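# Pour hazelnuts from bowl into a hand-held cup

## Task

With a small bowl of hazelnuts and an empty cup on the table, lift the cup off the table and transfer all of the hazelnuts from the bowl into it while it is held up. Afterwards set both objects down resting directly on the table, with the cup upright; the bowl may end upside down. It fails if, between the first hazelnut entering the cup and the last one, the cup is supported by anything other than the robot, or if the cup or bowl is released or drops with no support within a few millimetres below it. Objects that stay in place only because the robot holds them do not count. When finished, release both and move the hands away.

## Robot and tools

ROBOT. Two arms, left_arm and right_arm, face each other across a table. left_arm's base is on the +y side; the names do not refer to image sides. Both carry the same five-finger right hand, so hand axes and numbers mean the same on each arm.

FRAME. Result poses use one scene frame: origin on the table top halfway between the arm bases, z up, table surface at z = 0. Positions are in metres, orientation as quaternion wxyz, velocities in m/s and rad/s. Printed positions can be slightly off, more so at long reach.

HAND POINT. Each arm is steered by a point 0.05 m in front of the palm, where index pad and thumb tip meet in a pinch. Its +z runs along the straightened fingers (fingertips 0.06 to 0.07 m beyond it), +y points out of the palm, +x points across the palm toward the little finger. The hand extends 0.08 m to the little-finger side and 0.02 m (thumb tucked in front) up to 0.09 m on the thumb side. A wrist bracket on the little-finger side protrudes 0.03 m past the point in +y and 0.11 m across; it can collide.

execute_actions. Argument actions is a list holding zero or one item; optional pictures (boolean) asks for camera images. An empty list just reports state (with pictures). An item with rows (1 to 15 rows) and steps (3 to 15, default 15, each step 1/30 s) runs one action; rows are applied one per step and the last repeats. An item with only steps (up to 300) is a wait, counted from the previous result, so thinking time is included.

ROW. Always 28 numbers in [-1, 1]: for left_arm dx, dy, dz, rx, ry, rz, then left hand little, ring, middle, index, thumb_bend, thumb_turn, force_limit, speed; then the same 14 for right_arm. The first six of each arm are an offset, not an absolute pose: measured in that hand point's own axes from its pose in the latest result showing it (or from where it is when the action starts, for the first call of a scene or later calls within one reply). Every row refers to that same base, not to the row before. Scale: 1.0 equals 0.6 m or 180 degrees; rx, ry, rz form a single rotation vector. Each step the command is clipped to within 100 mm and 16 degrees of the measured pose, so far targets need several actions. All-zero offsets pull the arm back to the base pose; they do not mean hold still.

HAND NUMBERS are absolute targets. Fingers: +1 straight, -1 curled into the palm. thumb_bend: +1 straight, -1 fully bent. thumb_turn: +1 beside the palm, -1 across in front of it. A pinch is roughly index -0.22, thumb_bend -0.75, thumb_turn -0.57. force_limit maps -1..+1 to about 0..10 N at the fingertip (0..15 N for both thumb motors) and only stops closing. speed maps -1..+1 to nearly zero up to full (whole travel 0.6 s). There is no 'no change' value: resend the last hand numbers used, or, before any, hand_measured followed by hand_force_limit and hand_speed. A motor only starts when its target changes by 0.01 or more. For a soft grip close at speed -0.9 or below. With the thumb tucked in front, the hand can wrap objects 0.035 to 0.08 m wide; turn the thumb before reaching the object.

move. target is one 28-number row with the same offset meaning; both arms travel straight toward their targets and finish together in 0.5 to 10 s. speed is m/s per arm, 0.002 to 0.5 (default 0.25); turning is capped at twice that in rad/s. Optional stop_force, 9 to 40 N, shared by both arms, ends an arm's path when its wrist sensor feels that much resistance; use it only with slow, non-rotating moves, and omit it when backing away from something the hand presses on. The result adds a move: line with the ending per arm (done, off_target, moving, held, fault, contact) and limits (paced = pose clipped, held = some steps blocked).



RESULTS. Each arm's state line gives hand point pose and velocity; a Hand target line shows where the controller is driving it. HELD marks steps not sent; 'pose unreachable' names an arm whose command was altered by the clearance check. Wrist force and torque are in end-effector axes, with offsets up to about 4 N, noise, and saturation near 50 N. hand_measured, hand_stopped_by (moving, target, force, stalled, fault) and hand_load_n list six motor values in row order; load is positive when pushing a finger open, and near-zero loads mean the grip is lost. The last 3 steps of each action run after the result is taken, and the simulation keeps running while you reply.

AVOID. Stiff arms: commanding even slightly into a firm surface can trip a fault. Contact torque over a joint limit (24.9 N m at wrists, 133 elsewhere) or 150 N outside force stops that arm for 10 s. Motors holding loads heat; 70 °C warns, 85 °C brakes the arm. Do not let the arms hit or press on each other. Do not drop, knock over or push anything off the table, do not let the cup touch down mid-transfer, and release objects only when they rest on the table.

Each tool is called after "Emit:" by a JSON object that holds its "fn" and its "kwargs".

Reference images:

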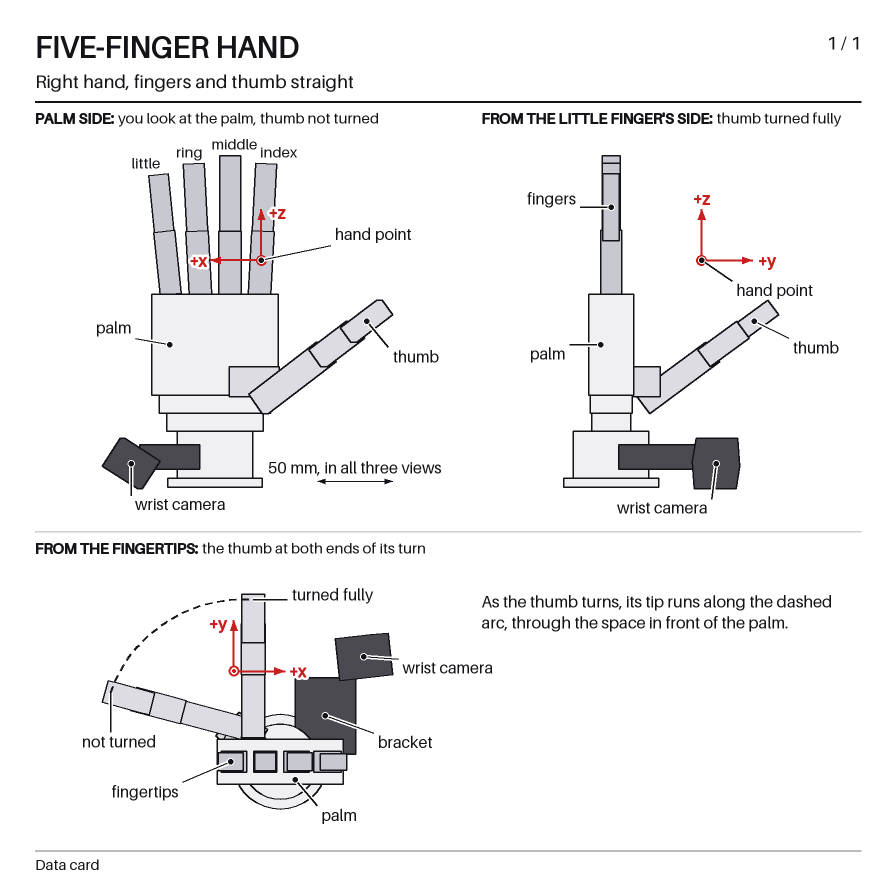

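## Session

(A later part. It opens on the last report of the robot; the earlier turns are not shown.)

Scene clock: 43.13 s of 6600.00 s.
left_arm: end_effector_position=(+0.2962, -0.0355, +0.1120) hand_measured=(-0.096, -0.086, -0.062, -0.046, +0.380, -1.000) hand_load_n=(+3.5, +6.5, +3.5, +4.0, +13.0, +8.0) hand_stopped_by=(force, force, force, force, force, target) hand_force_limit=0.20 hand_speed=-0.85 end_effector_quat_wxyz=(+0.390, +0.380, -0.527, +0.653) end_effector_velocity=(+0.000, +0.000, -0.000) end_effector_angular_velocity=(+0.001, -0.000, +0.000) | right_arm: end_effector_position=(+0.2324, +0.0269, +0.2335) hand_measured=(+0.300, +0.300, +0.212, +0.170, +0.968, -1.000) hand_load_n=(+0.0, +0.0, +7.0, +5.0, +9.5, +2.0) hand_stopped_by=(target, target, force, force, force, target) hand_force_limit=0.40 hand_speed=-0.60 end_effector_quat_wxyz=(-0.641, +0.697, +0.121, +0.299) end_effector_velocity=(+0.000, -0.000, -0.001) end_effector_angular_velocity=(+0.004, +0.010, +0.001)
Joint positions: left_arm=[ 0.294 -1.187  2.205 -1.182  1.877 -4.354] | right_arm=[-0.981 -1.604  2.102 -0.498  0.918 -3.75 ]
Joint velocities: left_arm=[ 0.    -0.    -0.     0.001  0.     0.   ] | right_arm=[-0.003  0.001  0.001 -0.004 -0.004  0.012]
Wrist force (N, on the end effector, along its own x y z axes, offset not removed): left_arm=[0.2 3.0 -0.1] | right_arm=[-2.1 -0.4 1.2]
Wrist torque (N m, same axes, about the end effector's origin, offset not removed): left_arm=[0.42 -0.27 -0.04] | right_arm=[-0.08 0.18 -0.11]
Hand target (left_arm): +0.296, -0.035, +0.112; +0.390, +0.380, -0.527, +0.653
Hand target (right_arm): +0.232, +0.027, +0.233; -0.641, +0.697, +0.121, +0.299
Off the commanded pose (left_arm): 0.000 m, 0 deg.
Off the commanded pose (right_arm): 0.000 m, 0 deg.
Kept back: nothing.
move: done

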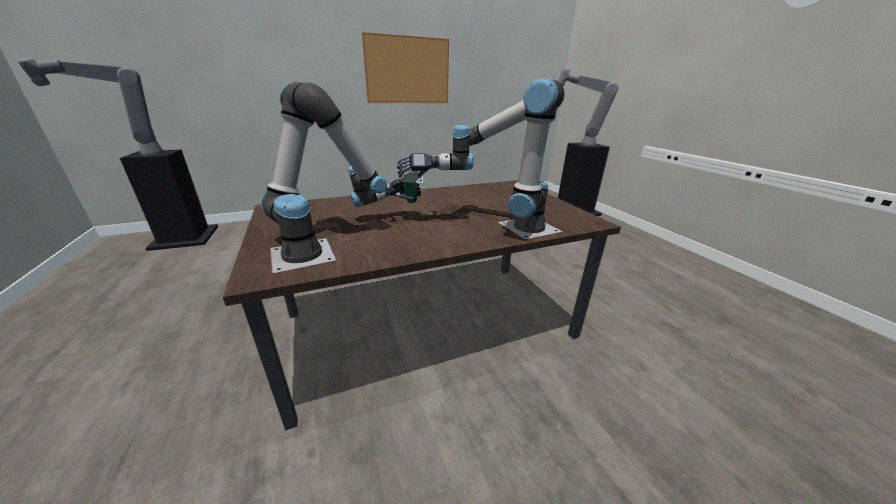

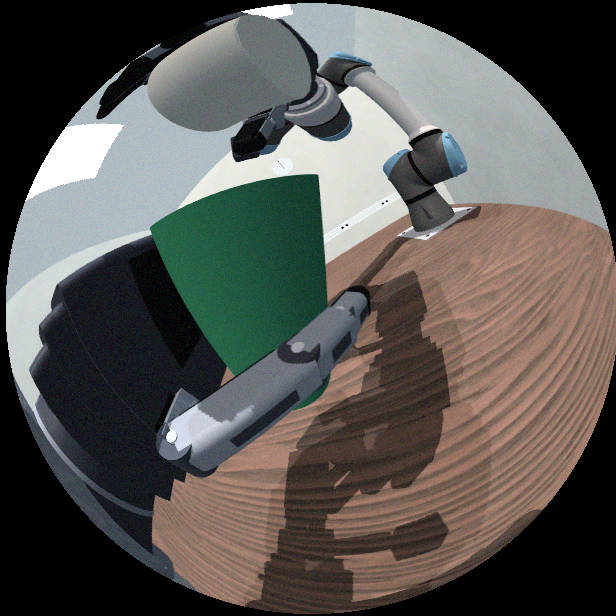

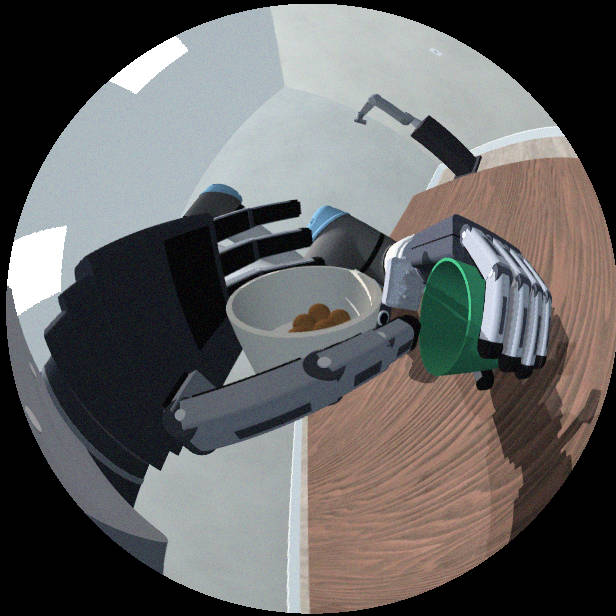

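Emit:
{"fn": "move", "kwargs": {"target": [0,0,0,0,0,0,-1,-0.98,-1,-1,-1,-1,0.2,-0.85,0.005,0.009,0,0,0,0.0833,0.3,0.3,-0.4,-0.3,0.8,-1,0.4,-0.6], "speed": 0.1}}

Scene clock: 45.17 s of 6600.00 s.
left_arm: end_effector_position=(+0.2962, -0.0355, +0.1120) hand_measured=(-0.096, -0.086, -0.062, -0.046, +0.380, -1.000) hand_load_n=(+3.5, +6.5, +3.5, +4.0, +13.0, +8.0) hand_stopped_by=(force, force, force, force, force, target) hand_force_limit=0.20 hand_speed=-0.85 end_effector_quat_wxyz=(+0.390, +0.380, -0.527, +0.653) end_effector_velocity=(-0.000, -0.000, +0.000) end_effector_angular_velocity=(-0.001, -0.000, +0.000) | right_arm: end_effector_position=(+0.2377, +0.0255, +0.2308) hand_measured=(+0.300, +0.300, +0.212, +0.170, +0.968, -1.000) hand_load_n=(+0.0, +0.0, +7.0, +5.0, +9.5, +2.0) hand_stopped_by=(target, target, force, force, force, target) hand_force_limit=0.40 hand_speed=-0.60 end_effector_quat_wxyz=(-0.674, +0.706, +0.030, +0.213) end_effector_velocity=(+0.001, -0.000, +0.000) end_effector_angular_velocity=(+0.004, +0.011, -0.001)
Joint positions: left_arm=[ 0.294 -1.187  2.205 -1.182  1.877 -4.354] | right_arm=[-1.035 -1.583  2.089 -0.506  0.864 -3.49 ]
Joint velocities: left_arm=[-0. -0. -0.  0. -0.  0.] | right_arm=[-0.004  0.001 -0.001 -0.002 -0.003  0.013]
Wrist force (N, on the end effector, along its own x y z axes, offset not removed): left_arm=[0.5 2.1 -0.8] | right_arm=[0.8 -0.5 -0.5]
Wrist torque (N m, same axes, about the end effector's origin, offset not removed): left_arm=[0.28 -0.23 -0.02] | right_arm=[-0.28 -0.17 -0.04]
Hand target (left_arm): +0.296, -0.035, +0.112; +0.390, +0.380, -0.527, +0.653
Hand target (right_arm): +0.238, +0.025, +0.231; +0.674, -0.706, -0.029, -0.213
Off the commanded pose (left_arm): 0.000 m, 0 deg.
Off the commanded pose (right_arm): 0.000 m, 0 deg.
Kept back: nothing.
move: done

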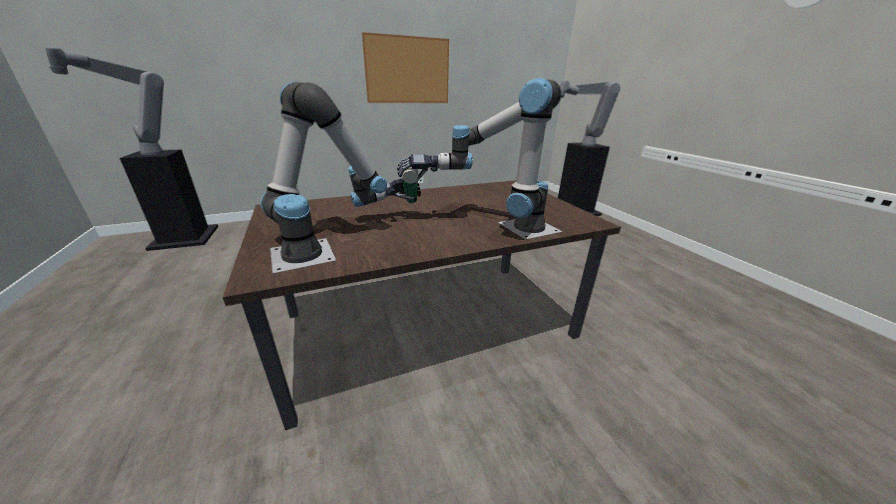

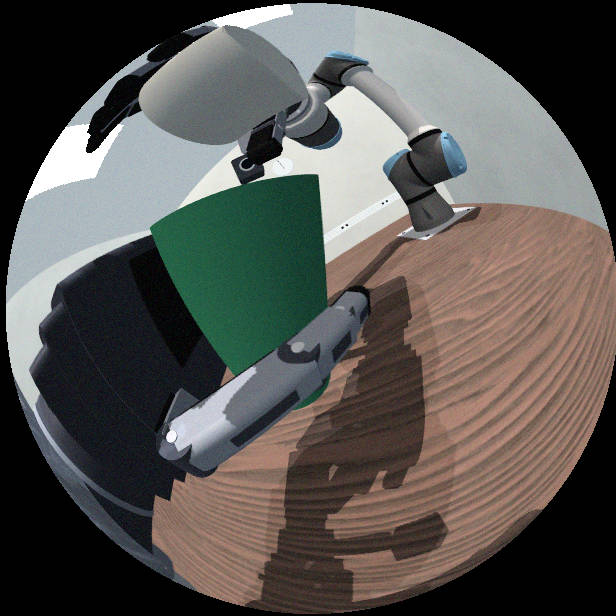

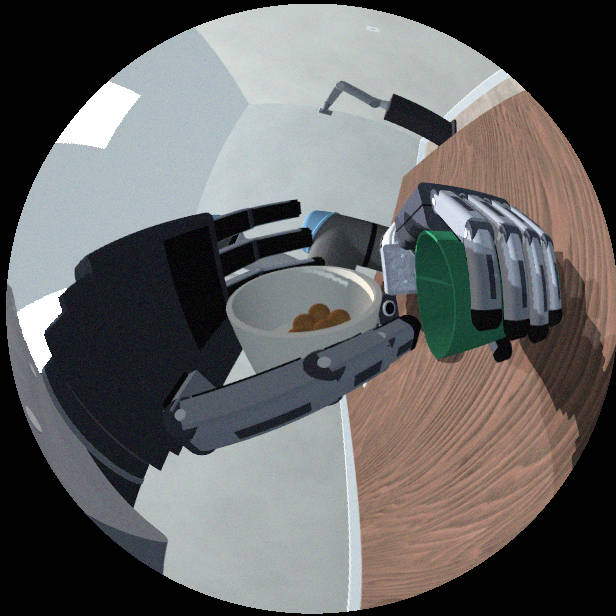

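Emit:
{"fn": "move", "kwargs": {"target": [0,0,0,0,0,0,-1,-0.98,-1,-1,-1,-1,0.2,-0.85,0.012,0.003,0,0,0,0.0833,0.3,0.3,-0.4,-0.3,0.8,-1,0.4,-0.6], "speed": 0.06}}

Scene clock: 47.90 s of 6600.00 s.
left_arm: end_effector_position=(+0.2962, -0.0355, +0.1120) hand_measured=(-0.096, -0.086, -0.062, -0.046, +0.380, -1.000) hand_load_n=(+3.5, +6.5, +3.5, +4.0, +13.0, +8.5) hand_stopped_by=(force, force, force, force, force, target) hand_force_limit=0.20 hand_speed=-0.85 end_effector_quat_wxyz=(+0.390, +0.380, -0.527, +0.653) end_effector_velocity=(-0.000, -0.000, -0.000) end_effector_angular_velocity=(-0.000, -0.000, -0.001) | right_arm: end_effector_position=(+0.2448, +0.0236, +0.2315) hand_measured=(+0.300, +0.300, +0.212, +0.170, +0.968, -1.000) hand_load_n=(+0.0, +0.0, +7.5, +5.0, +9.5, +2.0) hand_stopped_by=(target, target, force, force, force, target) hand_force_limit=0.40 hand_speed=-0.60 end_effector_quat_wxyz=(+0.696, -0.704, +0.062, -0.124) end_effector_velocity=(+0.000, -0.000, +0.001) end_effector_angular_velocity=(+0.005, +0.009, +0.001)
Joint positions: left_arm=[ 0.294 -1.187  2.205 -1.182  1.877 -4.354] | right_arm=[-1.088 -1.557  2.073 -0.516  0.812 -3.23 ]
Joint velocities: left_arm=[-0.  0. -0. -0.  0.  0.] | right_arm=[-0.002 -0.001 -0.    -0.002 -0.003  0.012]
Wrist force (N, on the end effector, along its own x y z axes, offset not removed): left_arm=[-1.7 1.9 -0.2] | right_arm=[1.1 1.6 0.1]
Wrist torque (N m, same axes, about the end effector's origin, offset not removed): left_arm=[0.31 0.06 -0.15] | right_arm=[-0.03 -0.25 -0.03]
Hand target (left_arm): +0.296, -0.035, +0.112; +0.390, +0.380, -0.527, +0.653
Hand target (right_arm): +0.245, +0.024, +0.232; +0.696, -0.704, +0.063, -0.124
Off the commanded pose (left_arm): 0.000 m, 0 deg.
Off the commanded pose (right_arm): 0.000 m, 0 deg.
Kept back: nothing.
move: done

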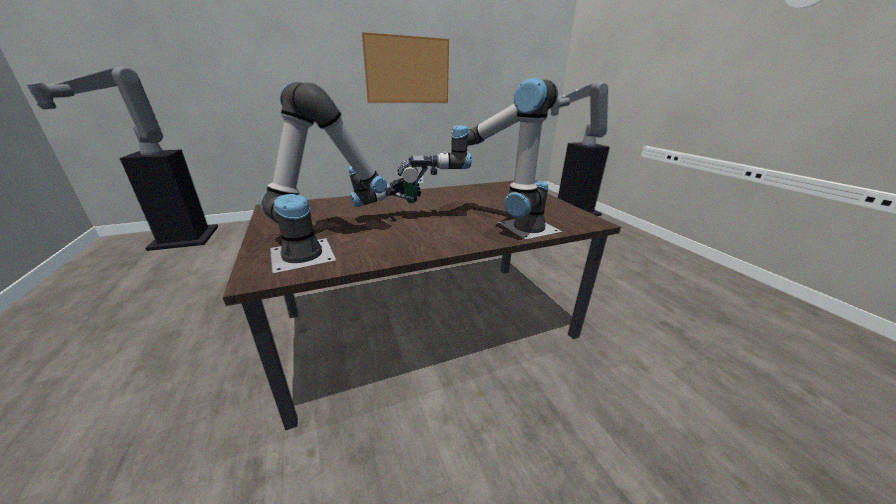

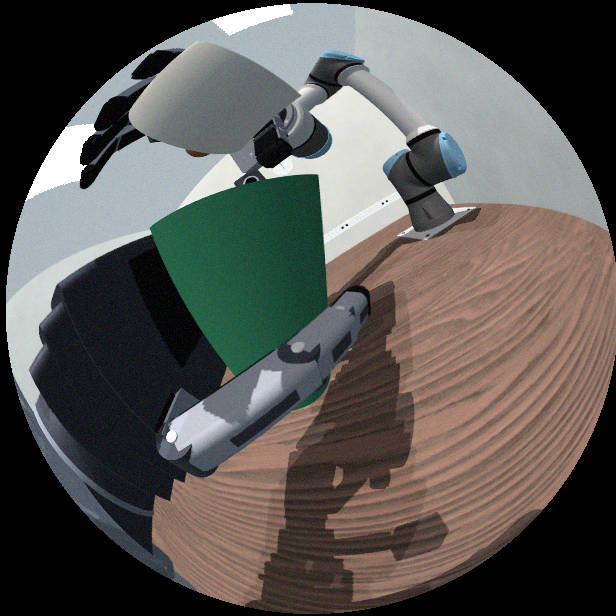

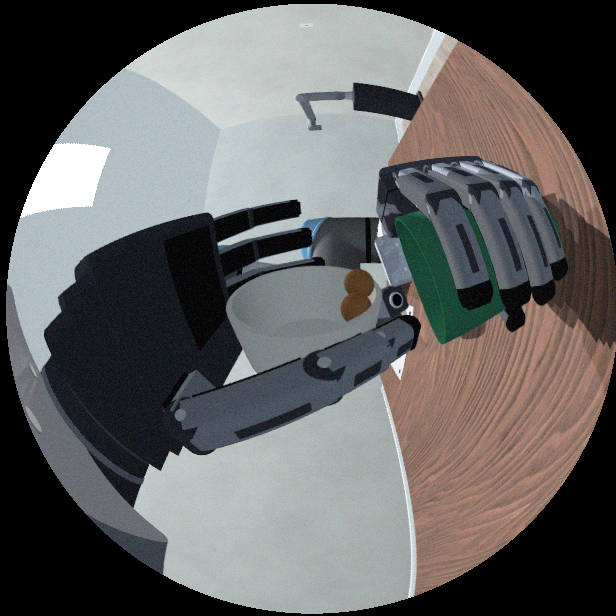

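Emit:
{"fn": "move", "kwargs": {"target": [0,0,0,0,0,0,-1,-0.98,-1,-1,-1,-1,0.2,-0.85,0.012,-0.009,0,0,0,0.067,0.3,0.3,-0.4,-0.3,0.8,-1,0.4,-0.6], "speed": 0.08}}

Scene clock: 49.80 s of 6600.00 s.
left_arm: end_effector_position=(+0.2962, -0.0355, +0.1120) hand_measured=(-0.096, -0.086, -0.062, -0.046, +0.380, -1.000) hand_load_n=(+3.5, +6.5, +3.5, +4.0, +13.0, +8.0) hand_stopped_by=(force, force, force, force, force, target) hand_force_limit=0.20 hand_speed=-0.85 end_effector_quat_wxyz=(+0.390, +0.380, -0.527, +0.653) end_effector_velocity=(-0.000, -0.000, +0.000) end_effector_angular_velocity=(-0.000, +0.000, -0.000) | right_arm: end_effector_position=(+0.2513, +0.0218, +0.2375) hand_measured=(+0.300, +0.300, +0.212, +0.170, +0.968, -1.000) hand_load_n=(+0.0, +0.0, +7.5, +5.0, +9.5, +1.5) hand_stopped_by=(target, target, force, force, force, target) hand_force_limit=0.40 hand_speed=-0.60 end_effector_quat_wxyz=(+0.705, -0.694, +0.135, -0.051) end_effector_velocity=(+0.000, -0.000, +0.001) end_effector_angular_velocity=(+0.004, +0.008, +0.000)
Joint positions: left_arm=[ 0.294 -1.187  2.205 -1.182  1.877 -4.354] | right_arm=[-1.126 -1.537  2.054 -0.518  0.773 -3.02 ]
Joint velocities: left_arm=[-0.001 -0.001 -0.     0.001 -0.001 -0.   ] | right_arm=[-0.003 -0.001 -0.    -0.001 -0.003  0.01 ]
Wrist force (N, on the end effector, along its own x y z axes, offset not removed): left_arm=[0.8 1.6 -1.2] | right_arm=[-1.9 3.0 3.7]
Wrist torque (N m, same axes, about the end effector's origin, offset not removed): left_arm=[0.29 -0.38 0.01] | right_arm=[0.11 0.06 -0.09]
Hand target (left_arm): +0.296, -0.035, +0.112; +0.390, +0.380, -0.527, +0.653
Hand target (right_arm): +0.251, +0.022, +0.238; +0.705, -0.694, +0.136, -0.050
Off the commanded pose (left_arm): 0.000 m, 0 deg.
Off the commanded pose (right_arm): 0.000 m, 0 deg.
Kept back: nothing.
move: done

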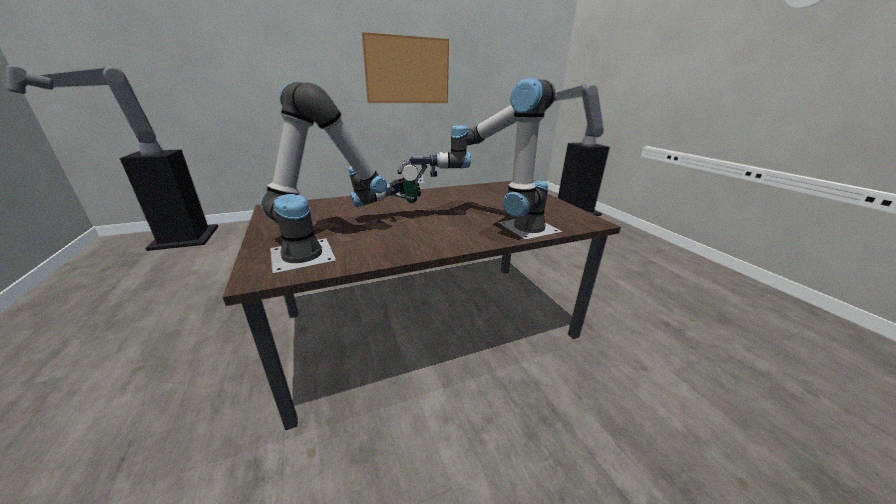

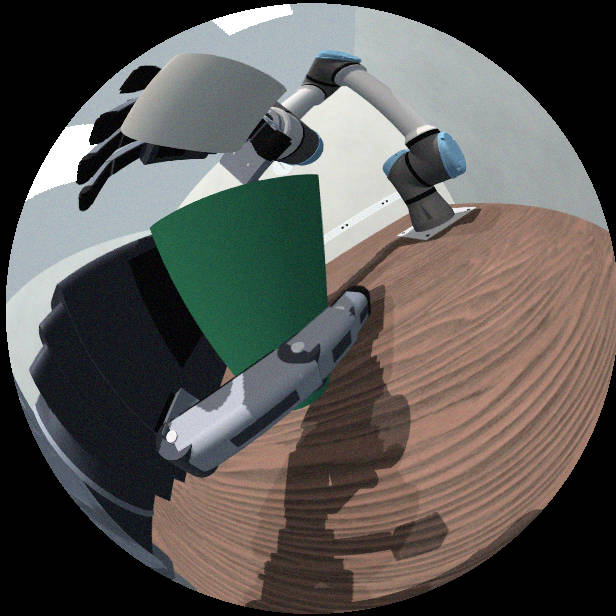

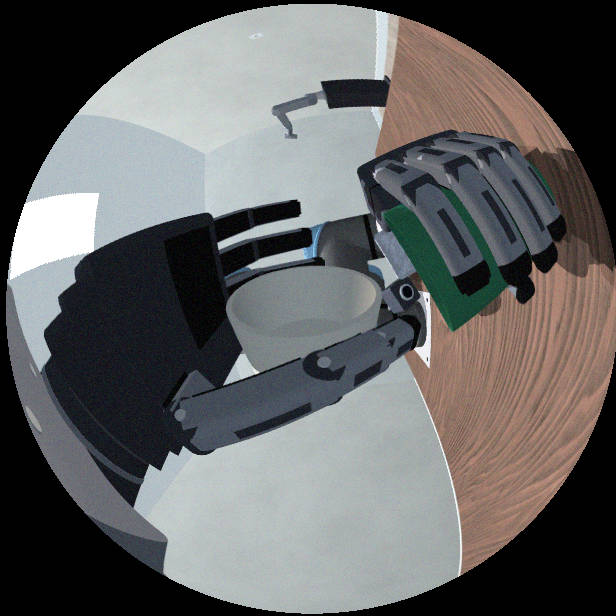

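Emit:
{"fn": "move", "kwargs": {"target": [0,0,0,0,0,0,-1,-0.98,-1,-1,-1,-1,0.2,-0.85,0.006,-0.025,0,0,0,0.06,0.3,0.3,-0.4,-0.3,0.8,-1,0.4,-0.6], "speed": 0.15}}

Emit:
{"fn": "zoom_image", "kwargs": {"camera": "cam_low", "region": [300, 140, 560, 290]}}

Scene clock: 51.07 s of 6600.00 s.
left_arm: end_effector_position=(+0.2962, -0.0355, +0.1120) hand_measured=(-0.096, -0.086, -0.062, -0.046, +0.380, -1.000) hand_load_n=(+3.5, +6.5, +3.5, +4.0, +13.0, +8.0) hand_stopped_by=(force, force, force, force, force, target) hand_force_limit=0.20 hand_speed=-0.85 end_effector_quat_wxyz=(+0.390, +0.380, -0.527, +0.653) end_effector_velocity=(+0.000, +0.000, +0.000) end_effector_angular_velocity=(-0.001, -0.000, +0.000) | right_arm: end_effector_position=(+0.2564, +0.0204, +0.2519) hand_measured=(+0.300, +0.300, +0.212, +0.170, +0.968, -1.000) hand_load_n=(+0.0, +0.0, +7.5, +5.0, +9.5, +1.5) hand_stopped_by=(target, target, force, force, force, target) hand_force_limit=0.40 hand_speed=-0.60 end_effector_quat_wxyz=(+0.707, -0.678, +0.200, +0.016) end_effector_velocity=(+0.001, -0.000, +0.000) end_effector_angular_velocity=(+0.004, +0.011, +0.000)
Joint positions: left_arm=[ 0.294 -1.187  2.205 -1.182  1.877 -4.354] | right_arm=[-1.155 -1.528  2.027 -0.498  0.744 -2.833]
Joint velocities: left_arm=[ 0.001 -0.001  0.    -0.     0.    -0.   ] | right_arm=[-0.002  0.002 -0.001 -0.002 -0.002  0.013]
Wrist force (N, on the end effector, along its own x y z axes, offset not removed): left_arm=[0.9 0.6 1.2] | right_arm=[0.8 2.2 2.2]
Wrist torque (N m, same axes, about the end effector's origin, offset not removed): left_arm=[-0.01 -0.40 0.04] | right_arm=[0.04 -0.27 0.07]
Hand target (left_arm): +0.296, -0.035, +0.112; +0.390, +0.380, -0.527, +0.653
Hand target (right_arm): +0.256, +0.020, +0.252; +0.707, -0.678, +0.200, +0.016
Off the commanded pose (left_arm): 0.000 m, 0 deg.
Off the commanded pose (right_arm): 0.000 m, 0 deg.
Kept back: nothing.
move: done

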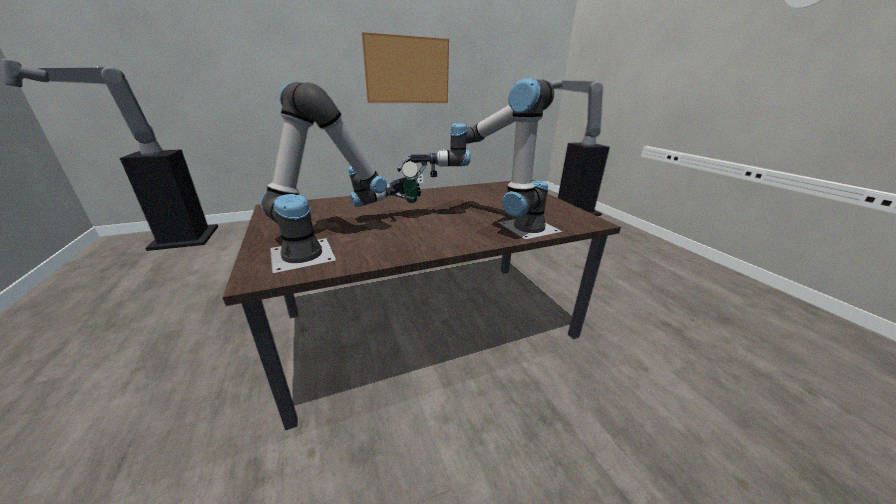

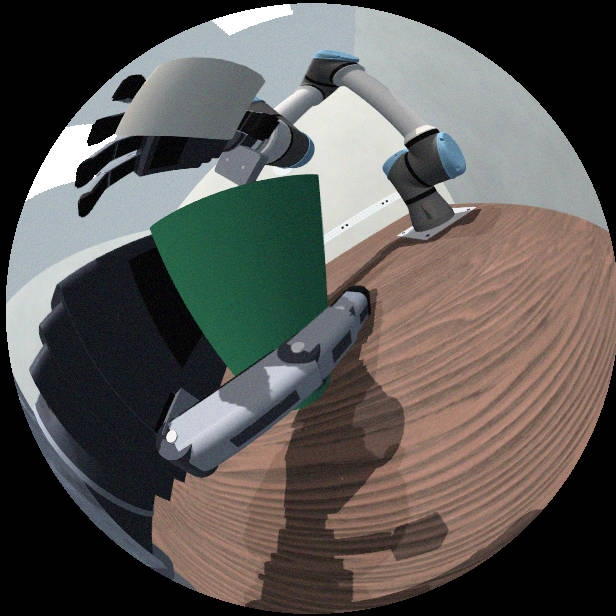

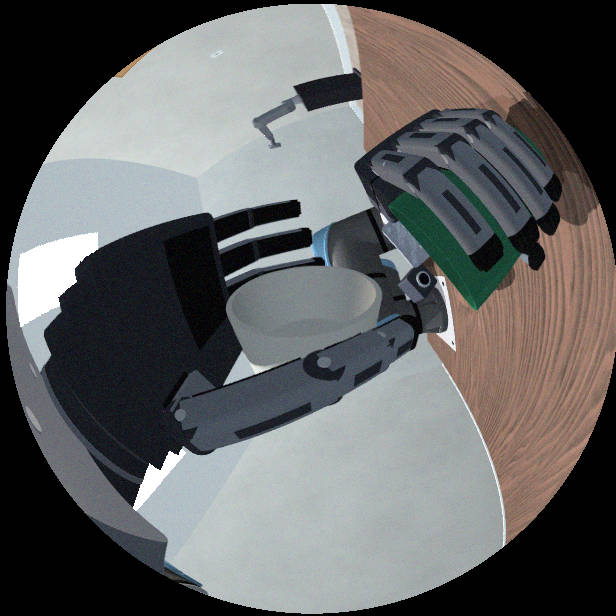

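Region (300, 140, 560, 290) of cam_low's 896x504 image, scaled by 1.938, with more detail than that image has; it fills the top 291 rows of this view, and the rest is white.

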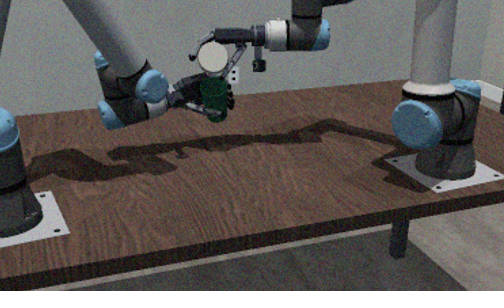

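Emit:
{"fn": "move", "kwargs": {"target": [-0.202,-0.321,-0.1895,0.2078,-0.0925,-0.1065,-1,-0.98,-1,-1,-1,-1,0.2,-0.85,0.342,-0.1415,-0.195,-0.170,0.2326,-0.5637,0.3,0.3,-0.4,-0.3,0.8,-1,0.4,-0.6], "speed": 0.35}}

Scene clock: 55.27 s of 6600.00 s.
left_arm: end_effector_position=(+0.5108, +0.0904, +0.0598) hand_measured=(-0.096, -0.086, -0.062, -0.046, +0.380, -1.000) hand_load_n=(+3.5, +6.5, +3.5, +4.0, +13.0, +8.0) hand_stopped_by=(force, force, force, force, force, target) hand_force_limit=0.20 hand_speed=-0.85 end_effector_quat_wxyz=(+0.271, +0.653, -0.272, +0.653) end_effector_velocity=(+0.000, +0.000, -0.001) end_effector_angular_velocity=(+0.002, +0.003, +0.001) | right_arm: end_effector_position=(+0.4393, -0.1503, +0.2706) hand_measured=(+0.300, +0.300, +0.212, +0.170, +0.968, -1.000) hand_load_n=(+0.0, +0.0, +7.5, +5.5, +9.5, +2.5) hand_stopped_by=(target, target, force, force, force, target) hand_force_limit=0.40 hand_speed=-0.60 end_effector_quat_wxyz=(-0.183, +0.683, +0.183, +0.683) end_effector_velocity=(+0.001, -0.001, -0.001) end_effector_angular_velocity=(-0.005, -0.008, -0.002)
Joint positions: left_arm=[ 0.55  -1.098  2.203 -1.104  1.44  -4.711] | right_arm=[-1.067 -1.581  2.076 -0.495  1.615 -4.712]
Joint velocities: left_arm=[ 0.     0.001 -0.001  0.003 -0.001 -0.001] | right_arm=[-0.001  0.003  0.004 -0.011  0.001 -0.009]
Wrist force (N, on the end effector, along its own x y z axes, offset not removed): left_arm=[-0.6 2.2 -2.1] | right_arm=[1.0 -2.2 0.9]
Wrist torque (N m, same axes, about the end effector's origin, offset not removed): left_arm=[0.43 -0.01 -0.05] | right_arm=[-0.28 -0.48 -0.08]
Hand target (left_arm): +0.511, +0.090, +0.060; +0.271, +0.653, -0.272, +0.653
Hand target (right_arm): +0.439, -0.150, +0.271; -0.183, +0.683, +0.183, +0.683
Off the commanded pose (left_arm): 0.000 m, 0 deg.
Off the commanded pose (right_arm): 0.000 m, 0 deg.
Kept back: nothing.
move: done

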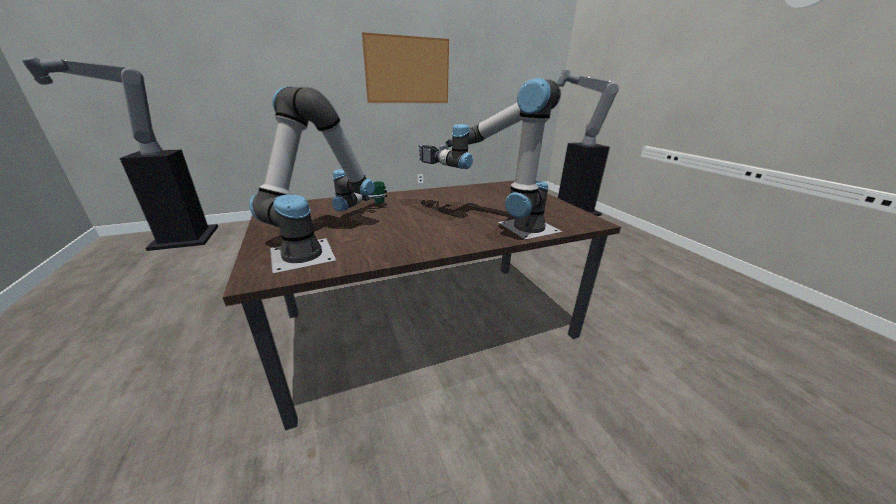

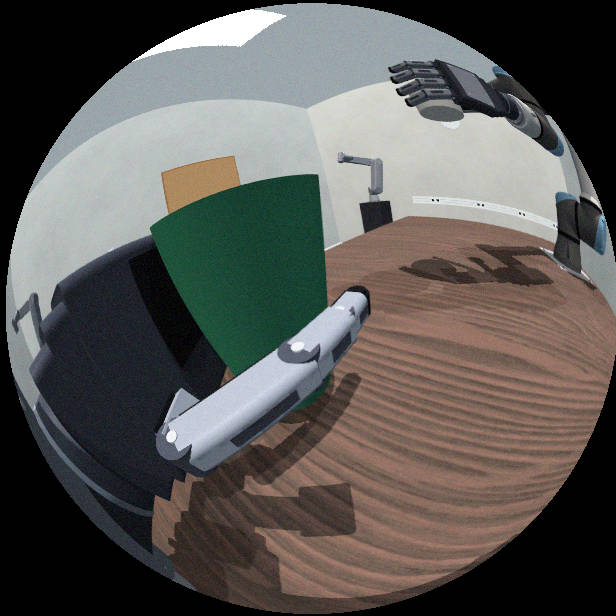

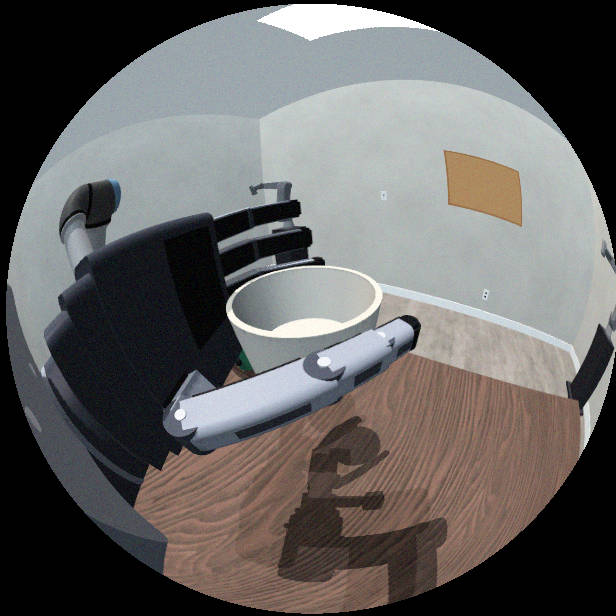

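Emit:
{"fn": "move", "kwargs": {"target": [-0.025,0,0,0,0,0,-1,-0.98,-1,-1,-1,-1,0.2,-0.85,-0.406,0.139,0.142,0,0,0,0.3,0.3,-0.4,-0.3,0.8,-1,0.4,-0.6], "speed": 0.25}}

Emit:
{"fn": "move", "kwargs": {"target": [-0.017,0,0,0,0,0,-1,-0.98,-1,-1,-1,-1,0.2,-0.85,-0.018,0,0,0,0,0,0.3,0.3,-0.4,-0.3,0.8,-1,0.4,-0.6], "speed": 0.012, "stop_force": 9}}

Scene clock: 57.23 s of 6600.00 s.
left_arm: end_effector_position=(+0.5108, +0.0904, +0.0448) hand_measured=(-0.096, -0.086, -0.062, -0.046, +0.380, -1.000) hand_load_n=(+3.5, +6.5, +3.5, +4.0, +13.0, +8.0) hand_stopped_by=(force, force, force, force, force, target) hand_force_limit=0.20 hand_speed=-0.85 end_effector_quat_wxyz=(+0.271, +0.653, -0.272, +0.653) end_effector_velocity=(-0.000, -0.000, +0.000) end_effector_angular_velocity=(+0.000, -0.000, -0.001) | right_arm: end_effector_position=(+0.5549, -0.1799, +0.0270) hand_measured=(+0.300, +0.300, +0.212, +0.170, +0.968, -1.000) hand_load_n=(+0.0, +0.0, +7.5, +5.5, +9.5, +2.5) hand_stopped_by=(target, target, force, force, force, target) hand_force_limit=0.40 hand_speed=-0.60 end_effector_quat_wxyz=(-0.183, +0.683, +0.183, +0.683) end_effector_velocity=(+0.001, +0.000, -0.000) end_effector_angular_velocity=(+0.002, -0.002, -0.001)
Joint positions: left_arm=[ 0.55  -1.059  2.205 -1.146  1.44  -4.711] | right_arm=[-1.277 -0.973  2.112 -1.139  1.405 -4.713]
Joint velocities: left_arm=[ 0.    -0.     0.    -0.     0.001  0.   ] | right_arm=[-0.     0.002 -0.002 -0.003  0.001  0.001]
Wrist force (N, on the end effector, along its own x y z axes, offset not removed): left_arm=[1.6 1.2 0.3] | right_arm=[-2.4 2.2 0.9]
Wrist torque (N m, same axes, about the end effector's origin, offset not removed): left_arm=[0.37 -0.48 0.02] | right_arm=[0.27 0.04 -0.07]
Hand target (left_arm): +0.511, +0.090, +0.045; +0.271, +0.653, -0.272, +0.653
Hand target (right_arm): +0.555, -0.180, +0.027; -0.183, +0.683, +0.183, +0.683
Off the commanded pose (left_arm): 0.000 m, 0 deg.
Off the commanded pose (right_arm): 0.000 m, 0 deg.
Kept back: nothing.
move: done

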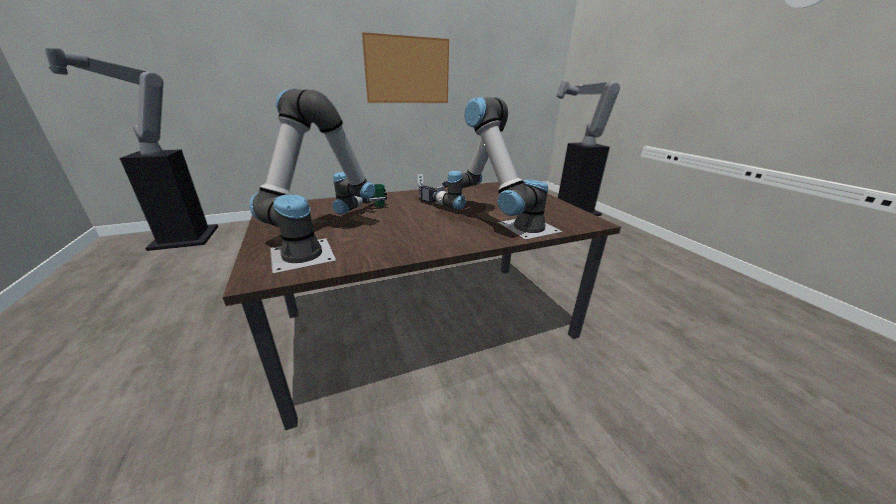

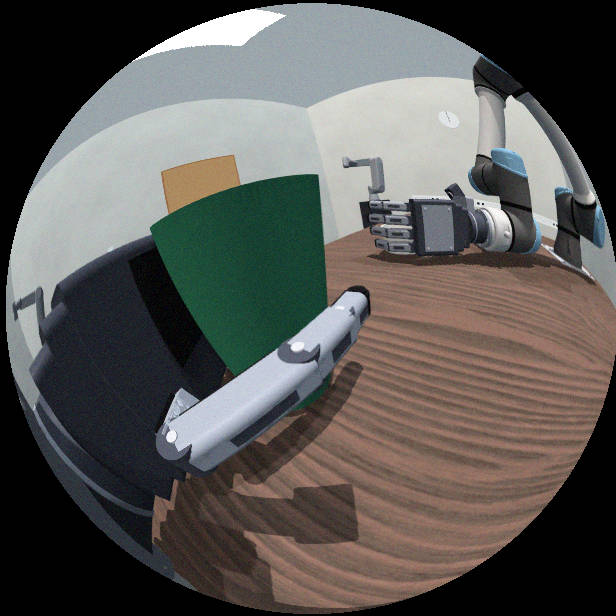

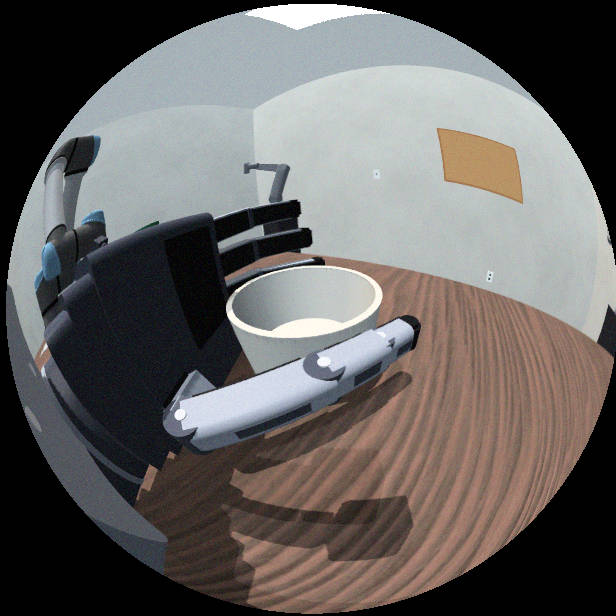

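Scene clock: 58.37 s of 6600.00 s.
left_arm: end_effector_position=(+0.5108, +0.0903, +0.0349) hand_measured=(-0.096, -0.086, -0.062, -0.046, +0.380, -1.000) hand_load_n=(+4.0, +6.5, +3.0, +3.5, +13.0, +5.0) hand_stopped_by=(force, force, force, force, force, target) hand_force_limit=0.20 hand_speed=-0.85 end_effector_quat_wxyz=(+0.271, +0.653, -0.272, +0.653) end_effector_velocity=(-0.000, +0.000, -0.002) end_effector_angular_velocity=(+0.000, +0.000, +0.001) | right_arm: end_effector_position=(+0.5549, -0.1799, +0.0166) hand_measured=(+0.300, +0.300, +0.212, +0.170, +0.968, -1.000) hand_load_n=(+0.0, +0.0, +7.5, +4.5, +10.0, -0.5) hand_stopped_by=(target, target, force, force, force, target) hand_force_limit=0.40 hand_speed=-0.60 end_effector_quat_wxyz=(-0.183, +0.683, +0.183, +0.683) end_effector_velocity=(+0.000, -0.001, -0.002) end_effector_angular_velocity=(+0.001, -0.001, -0.001)
Joint positions: left_arm=[ 0.55  -1.032  2.206 -1.174  1.44  -4.711] | right_arm=[-1.277 -0.946  2.111 -1.165  1.405 -4.713]
Joint velocities: left_arm=[-0.     0.006  0.001 -0.007 -0.001  0.   ] | right_arm=[-0.001  0.005  0.001 -0.007  0.     0.001]
Wrist force (N, on the end effector, along its own x y z axes, offset not removed): left_arm=[7.4 3.3 1.0] | right_arm=[8.6 1.8 -1.4]
Wrist torque (N m, same axes, about the end effector's origin, offset not removed): left_arm=[0.41 -0.46 -0.17] | right_arm=[0.37 0.17 0.00]
Hand target (left_arm): +0.511, +0.090, +0.035; +0.271, +0.653, -0.272, +0.653
Hand target (right_arm): +0.555, -0.180, +0.016; -0.183, +0.683, +0.183, +0.683
Off the commanded pose (left_arm): 0.000 m, 0 deg.
Off the commanded pose (right_arm): 0.000 m, 0 deg.
Kept back: nothing.
move: done

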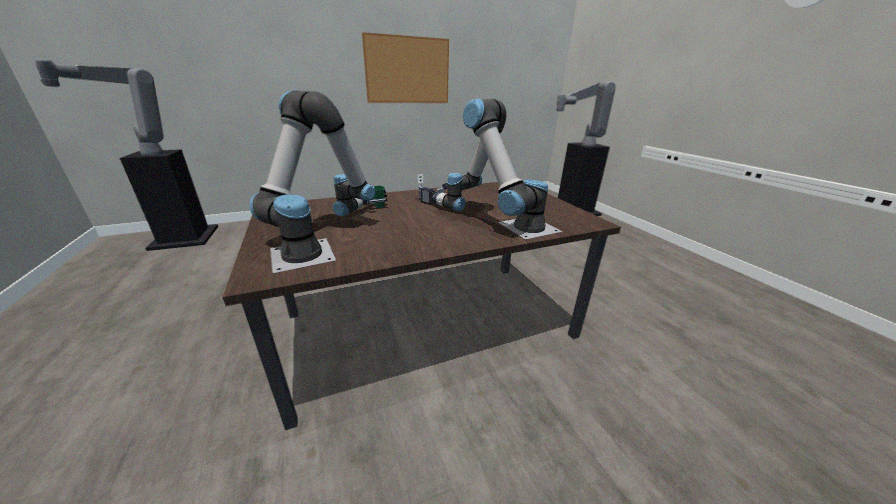

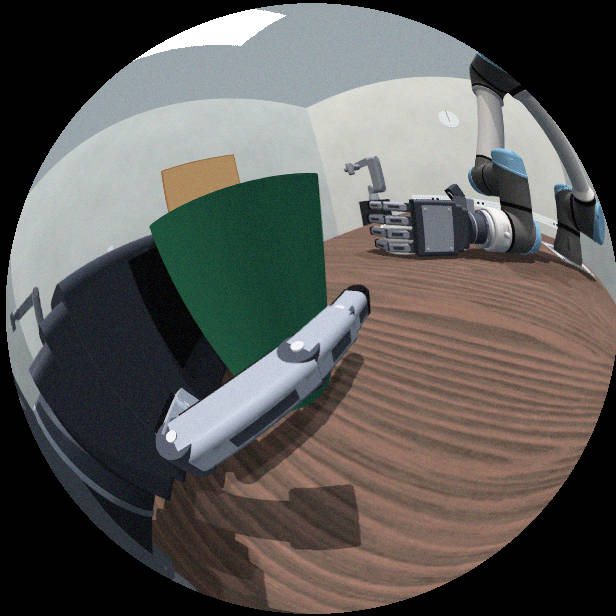

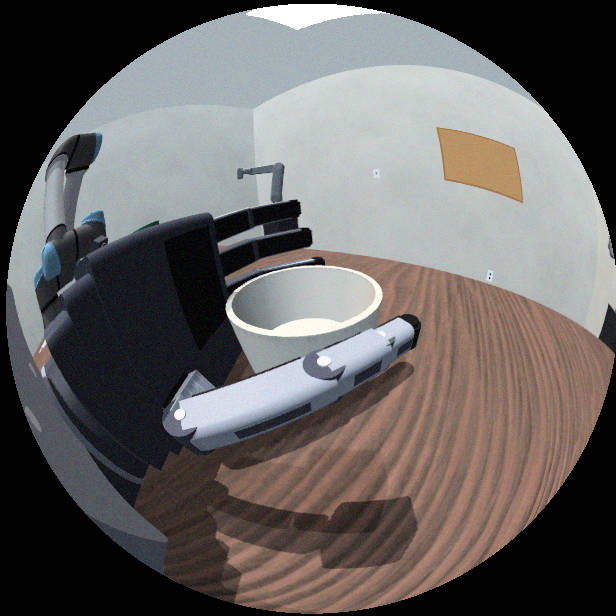

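Emit:
{"fn": "move", "kwargs": {"target": [0,0,0,0,0,0,1,1,1,1,1,-1,0.2,-0.6,0,0,0,0,0,0,1,1,1,1,1,-1,0.4,-0.6]}}

Scene clock: 60.53 s of 6600.00 s.
left_arm: end_effector_position=(+0.5108, +0.0904, +0.0349) hand_measured=(+1.000, +1.000, +1.000, +1.000, +1.000, -1.000) hand_load_n=(+0.0, +0.0, +0.0, +0.0, +0.0, +0.0) hand_stopped_by=(target, target, target, target, target, target) hand_force_limit=0.20 hand_speed=-0.60 end_effector_quat_wxyz=(+0.271, +0.653, -0.272, +0.653) end_effector_velocity=(+0.001, +0.000, -0.000) end_effector_angular_velocity=(+0.000, -0.000, +0.001) | right_arm: end_effector_position=(+0.5549, -0.1799, +0.0166) hand_measured=(+1.000, +1.000, +1.000, +1.000, +1.000, -1.000) hand_load_n=(+0.0, +0.0, +0.0, +0.0, +0.0, +0.5) hand_stopped_by=(target, target, target, target, target, target) hand_force_limit=0.40 hand_speed=-0.60 end_effector_quat_wxyz=(-0.183, +0.683, +0.183, +0.683) end_effector_velocity=(+0.000, -0.001, +0.001) end_effector_angular_velocity=(-0.000, -0.002, -0.001)
Joint positions: left_arm=[ 0.55  -1.032  2.206 -1.174  1.44  -4.711] | right_arm=[-1.277 -0.946  2.111 -1.165  1.405 -4.713]
Joint velocities: left_arm=[ 0.001  0.    -0.     0.    -0.     0.   ] | right_arm=[-0.001 -0.002  0.     0.     0.    -0.001]
Wrist force (N, on the end effector, along its own x y z axes, offset not removed): left_arm=[4.2 2.1 -0.2] | right_arm=[-1.7 2.2 0.6]
Wrist torque (N m, same axes, about the end effector's origin, offset not removed): left_arm=[0.29 -0.77 0.08] | right_arm=[0.23 0.04 -0.23]
Hand target (left_arm): +0.511, +0.090, +0.035; +0.271, +0.653, -0.272, +0.653
Hand target (right_arm): +0.555, -0.180, +0.017; -0.183, +0.683, +0.183, +0.683
Off the commanded pose (left_arm): 0.000 m, 0 deg.
Off the commanded pose (right_arm): 0.000 m, 0 deg.
Kept back: nothing.
move: done

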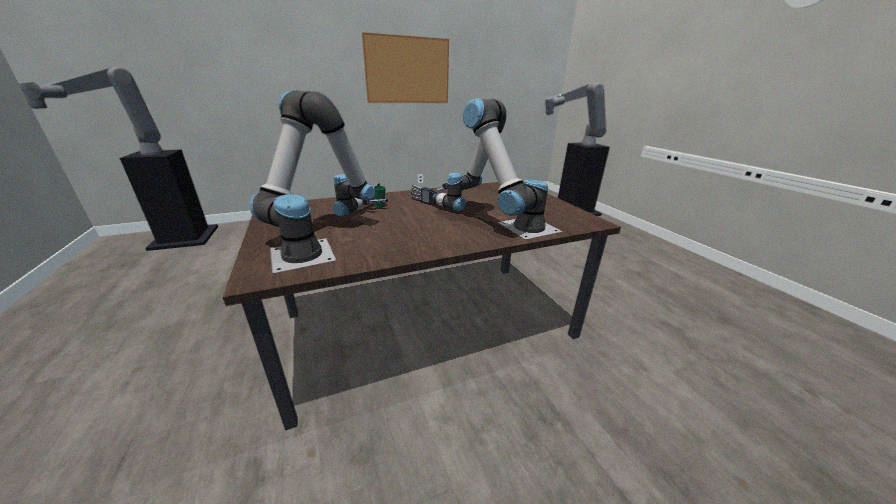

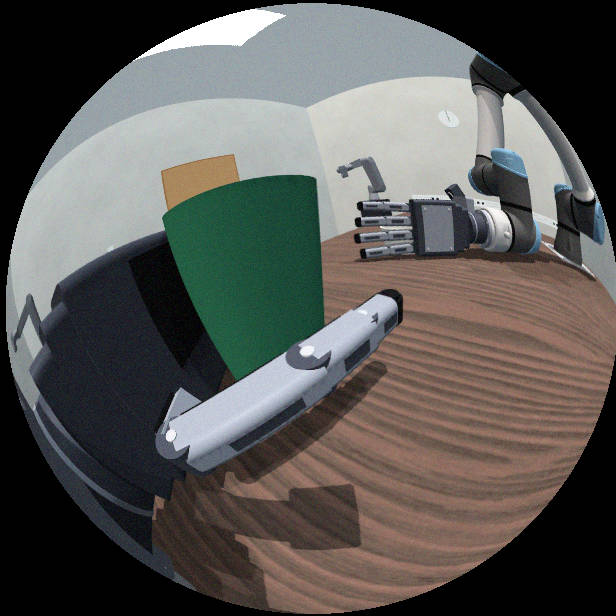

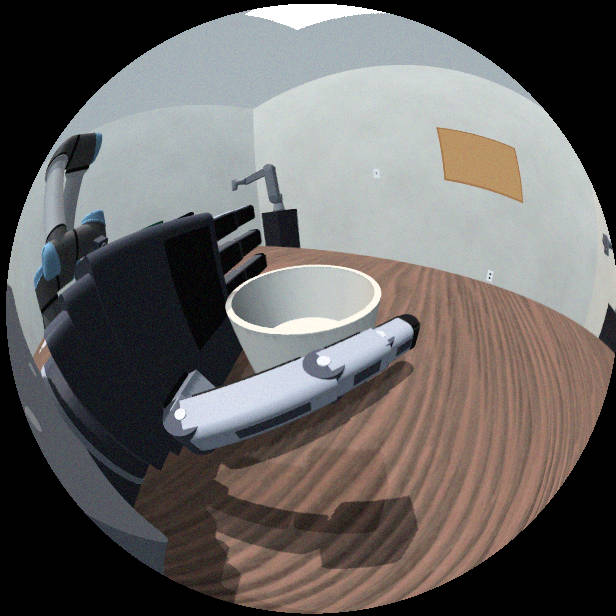

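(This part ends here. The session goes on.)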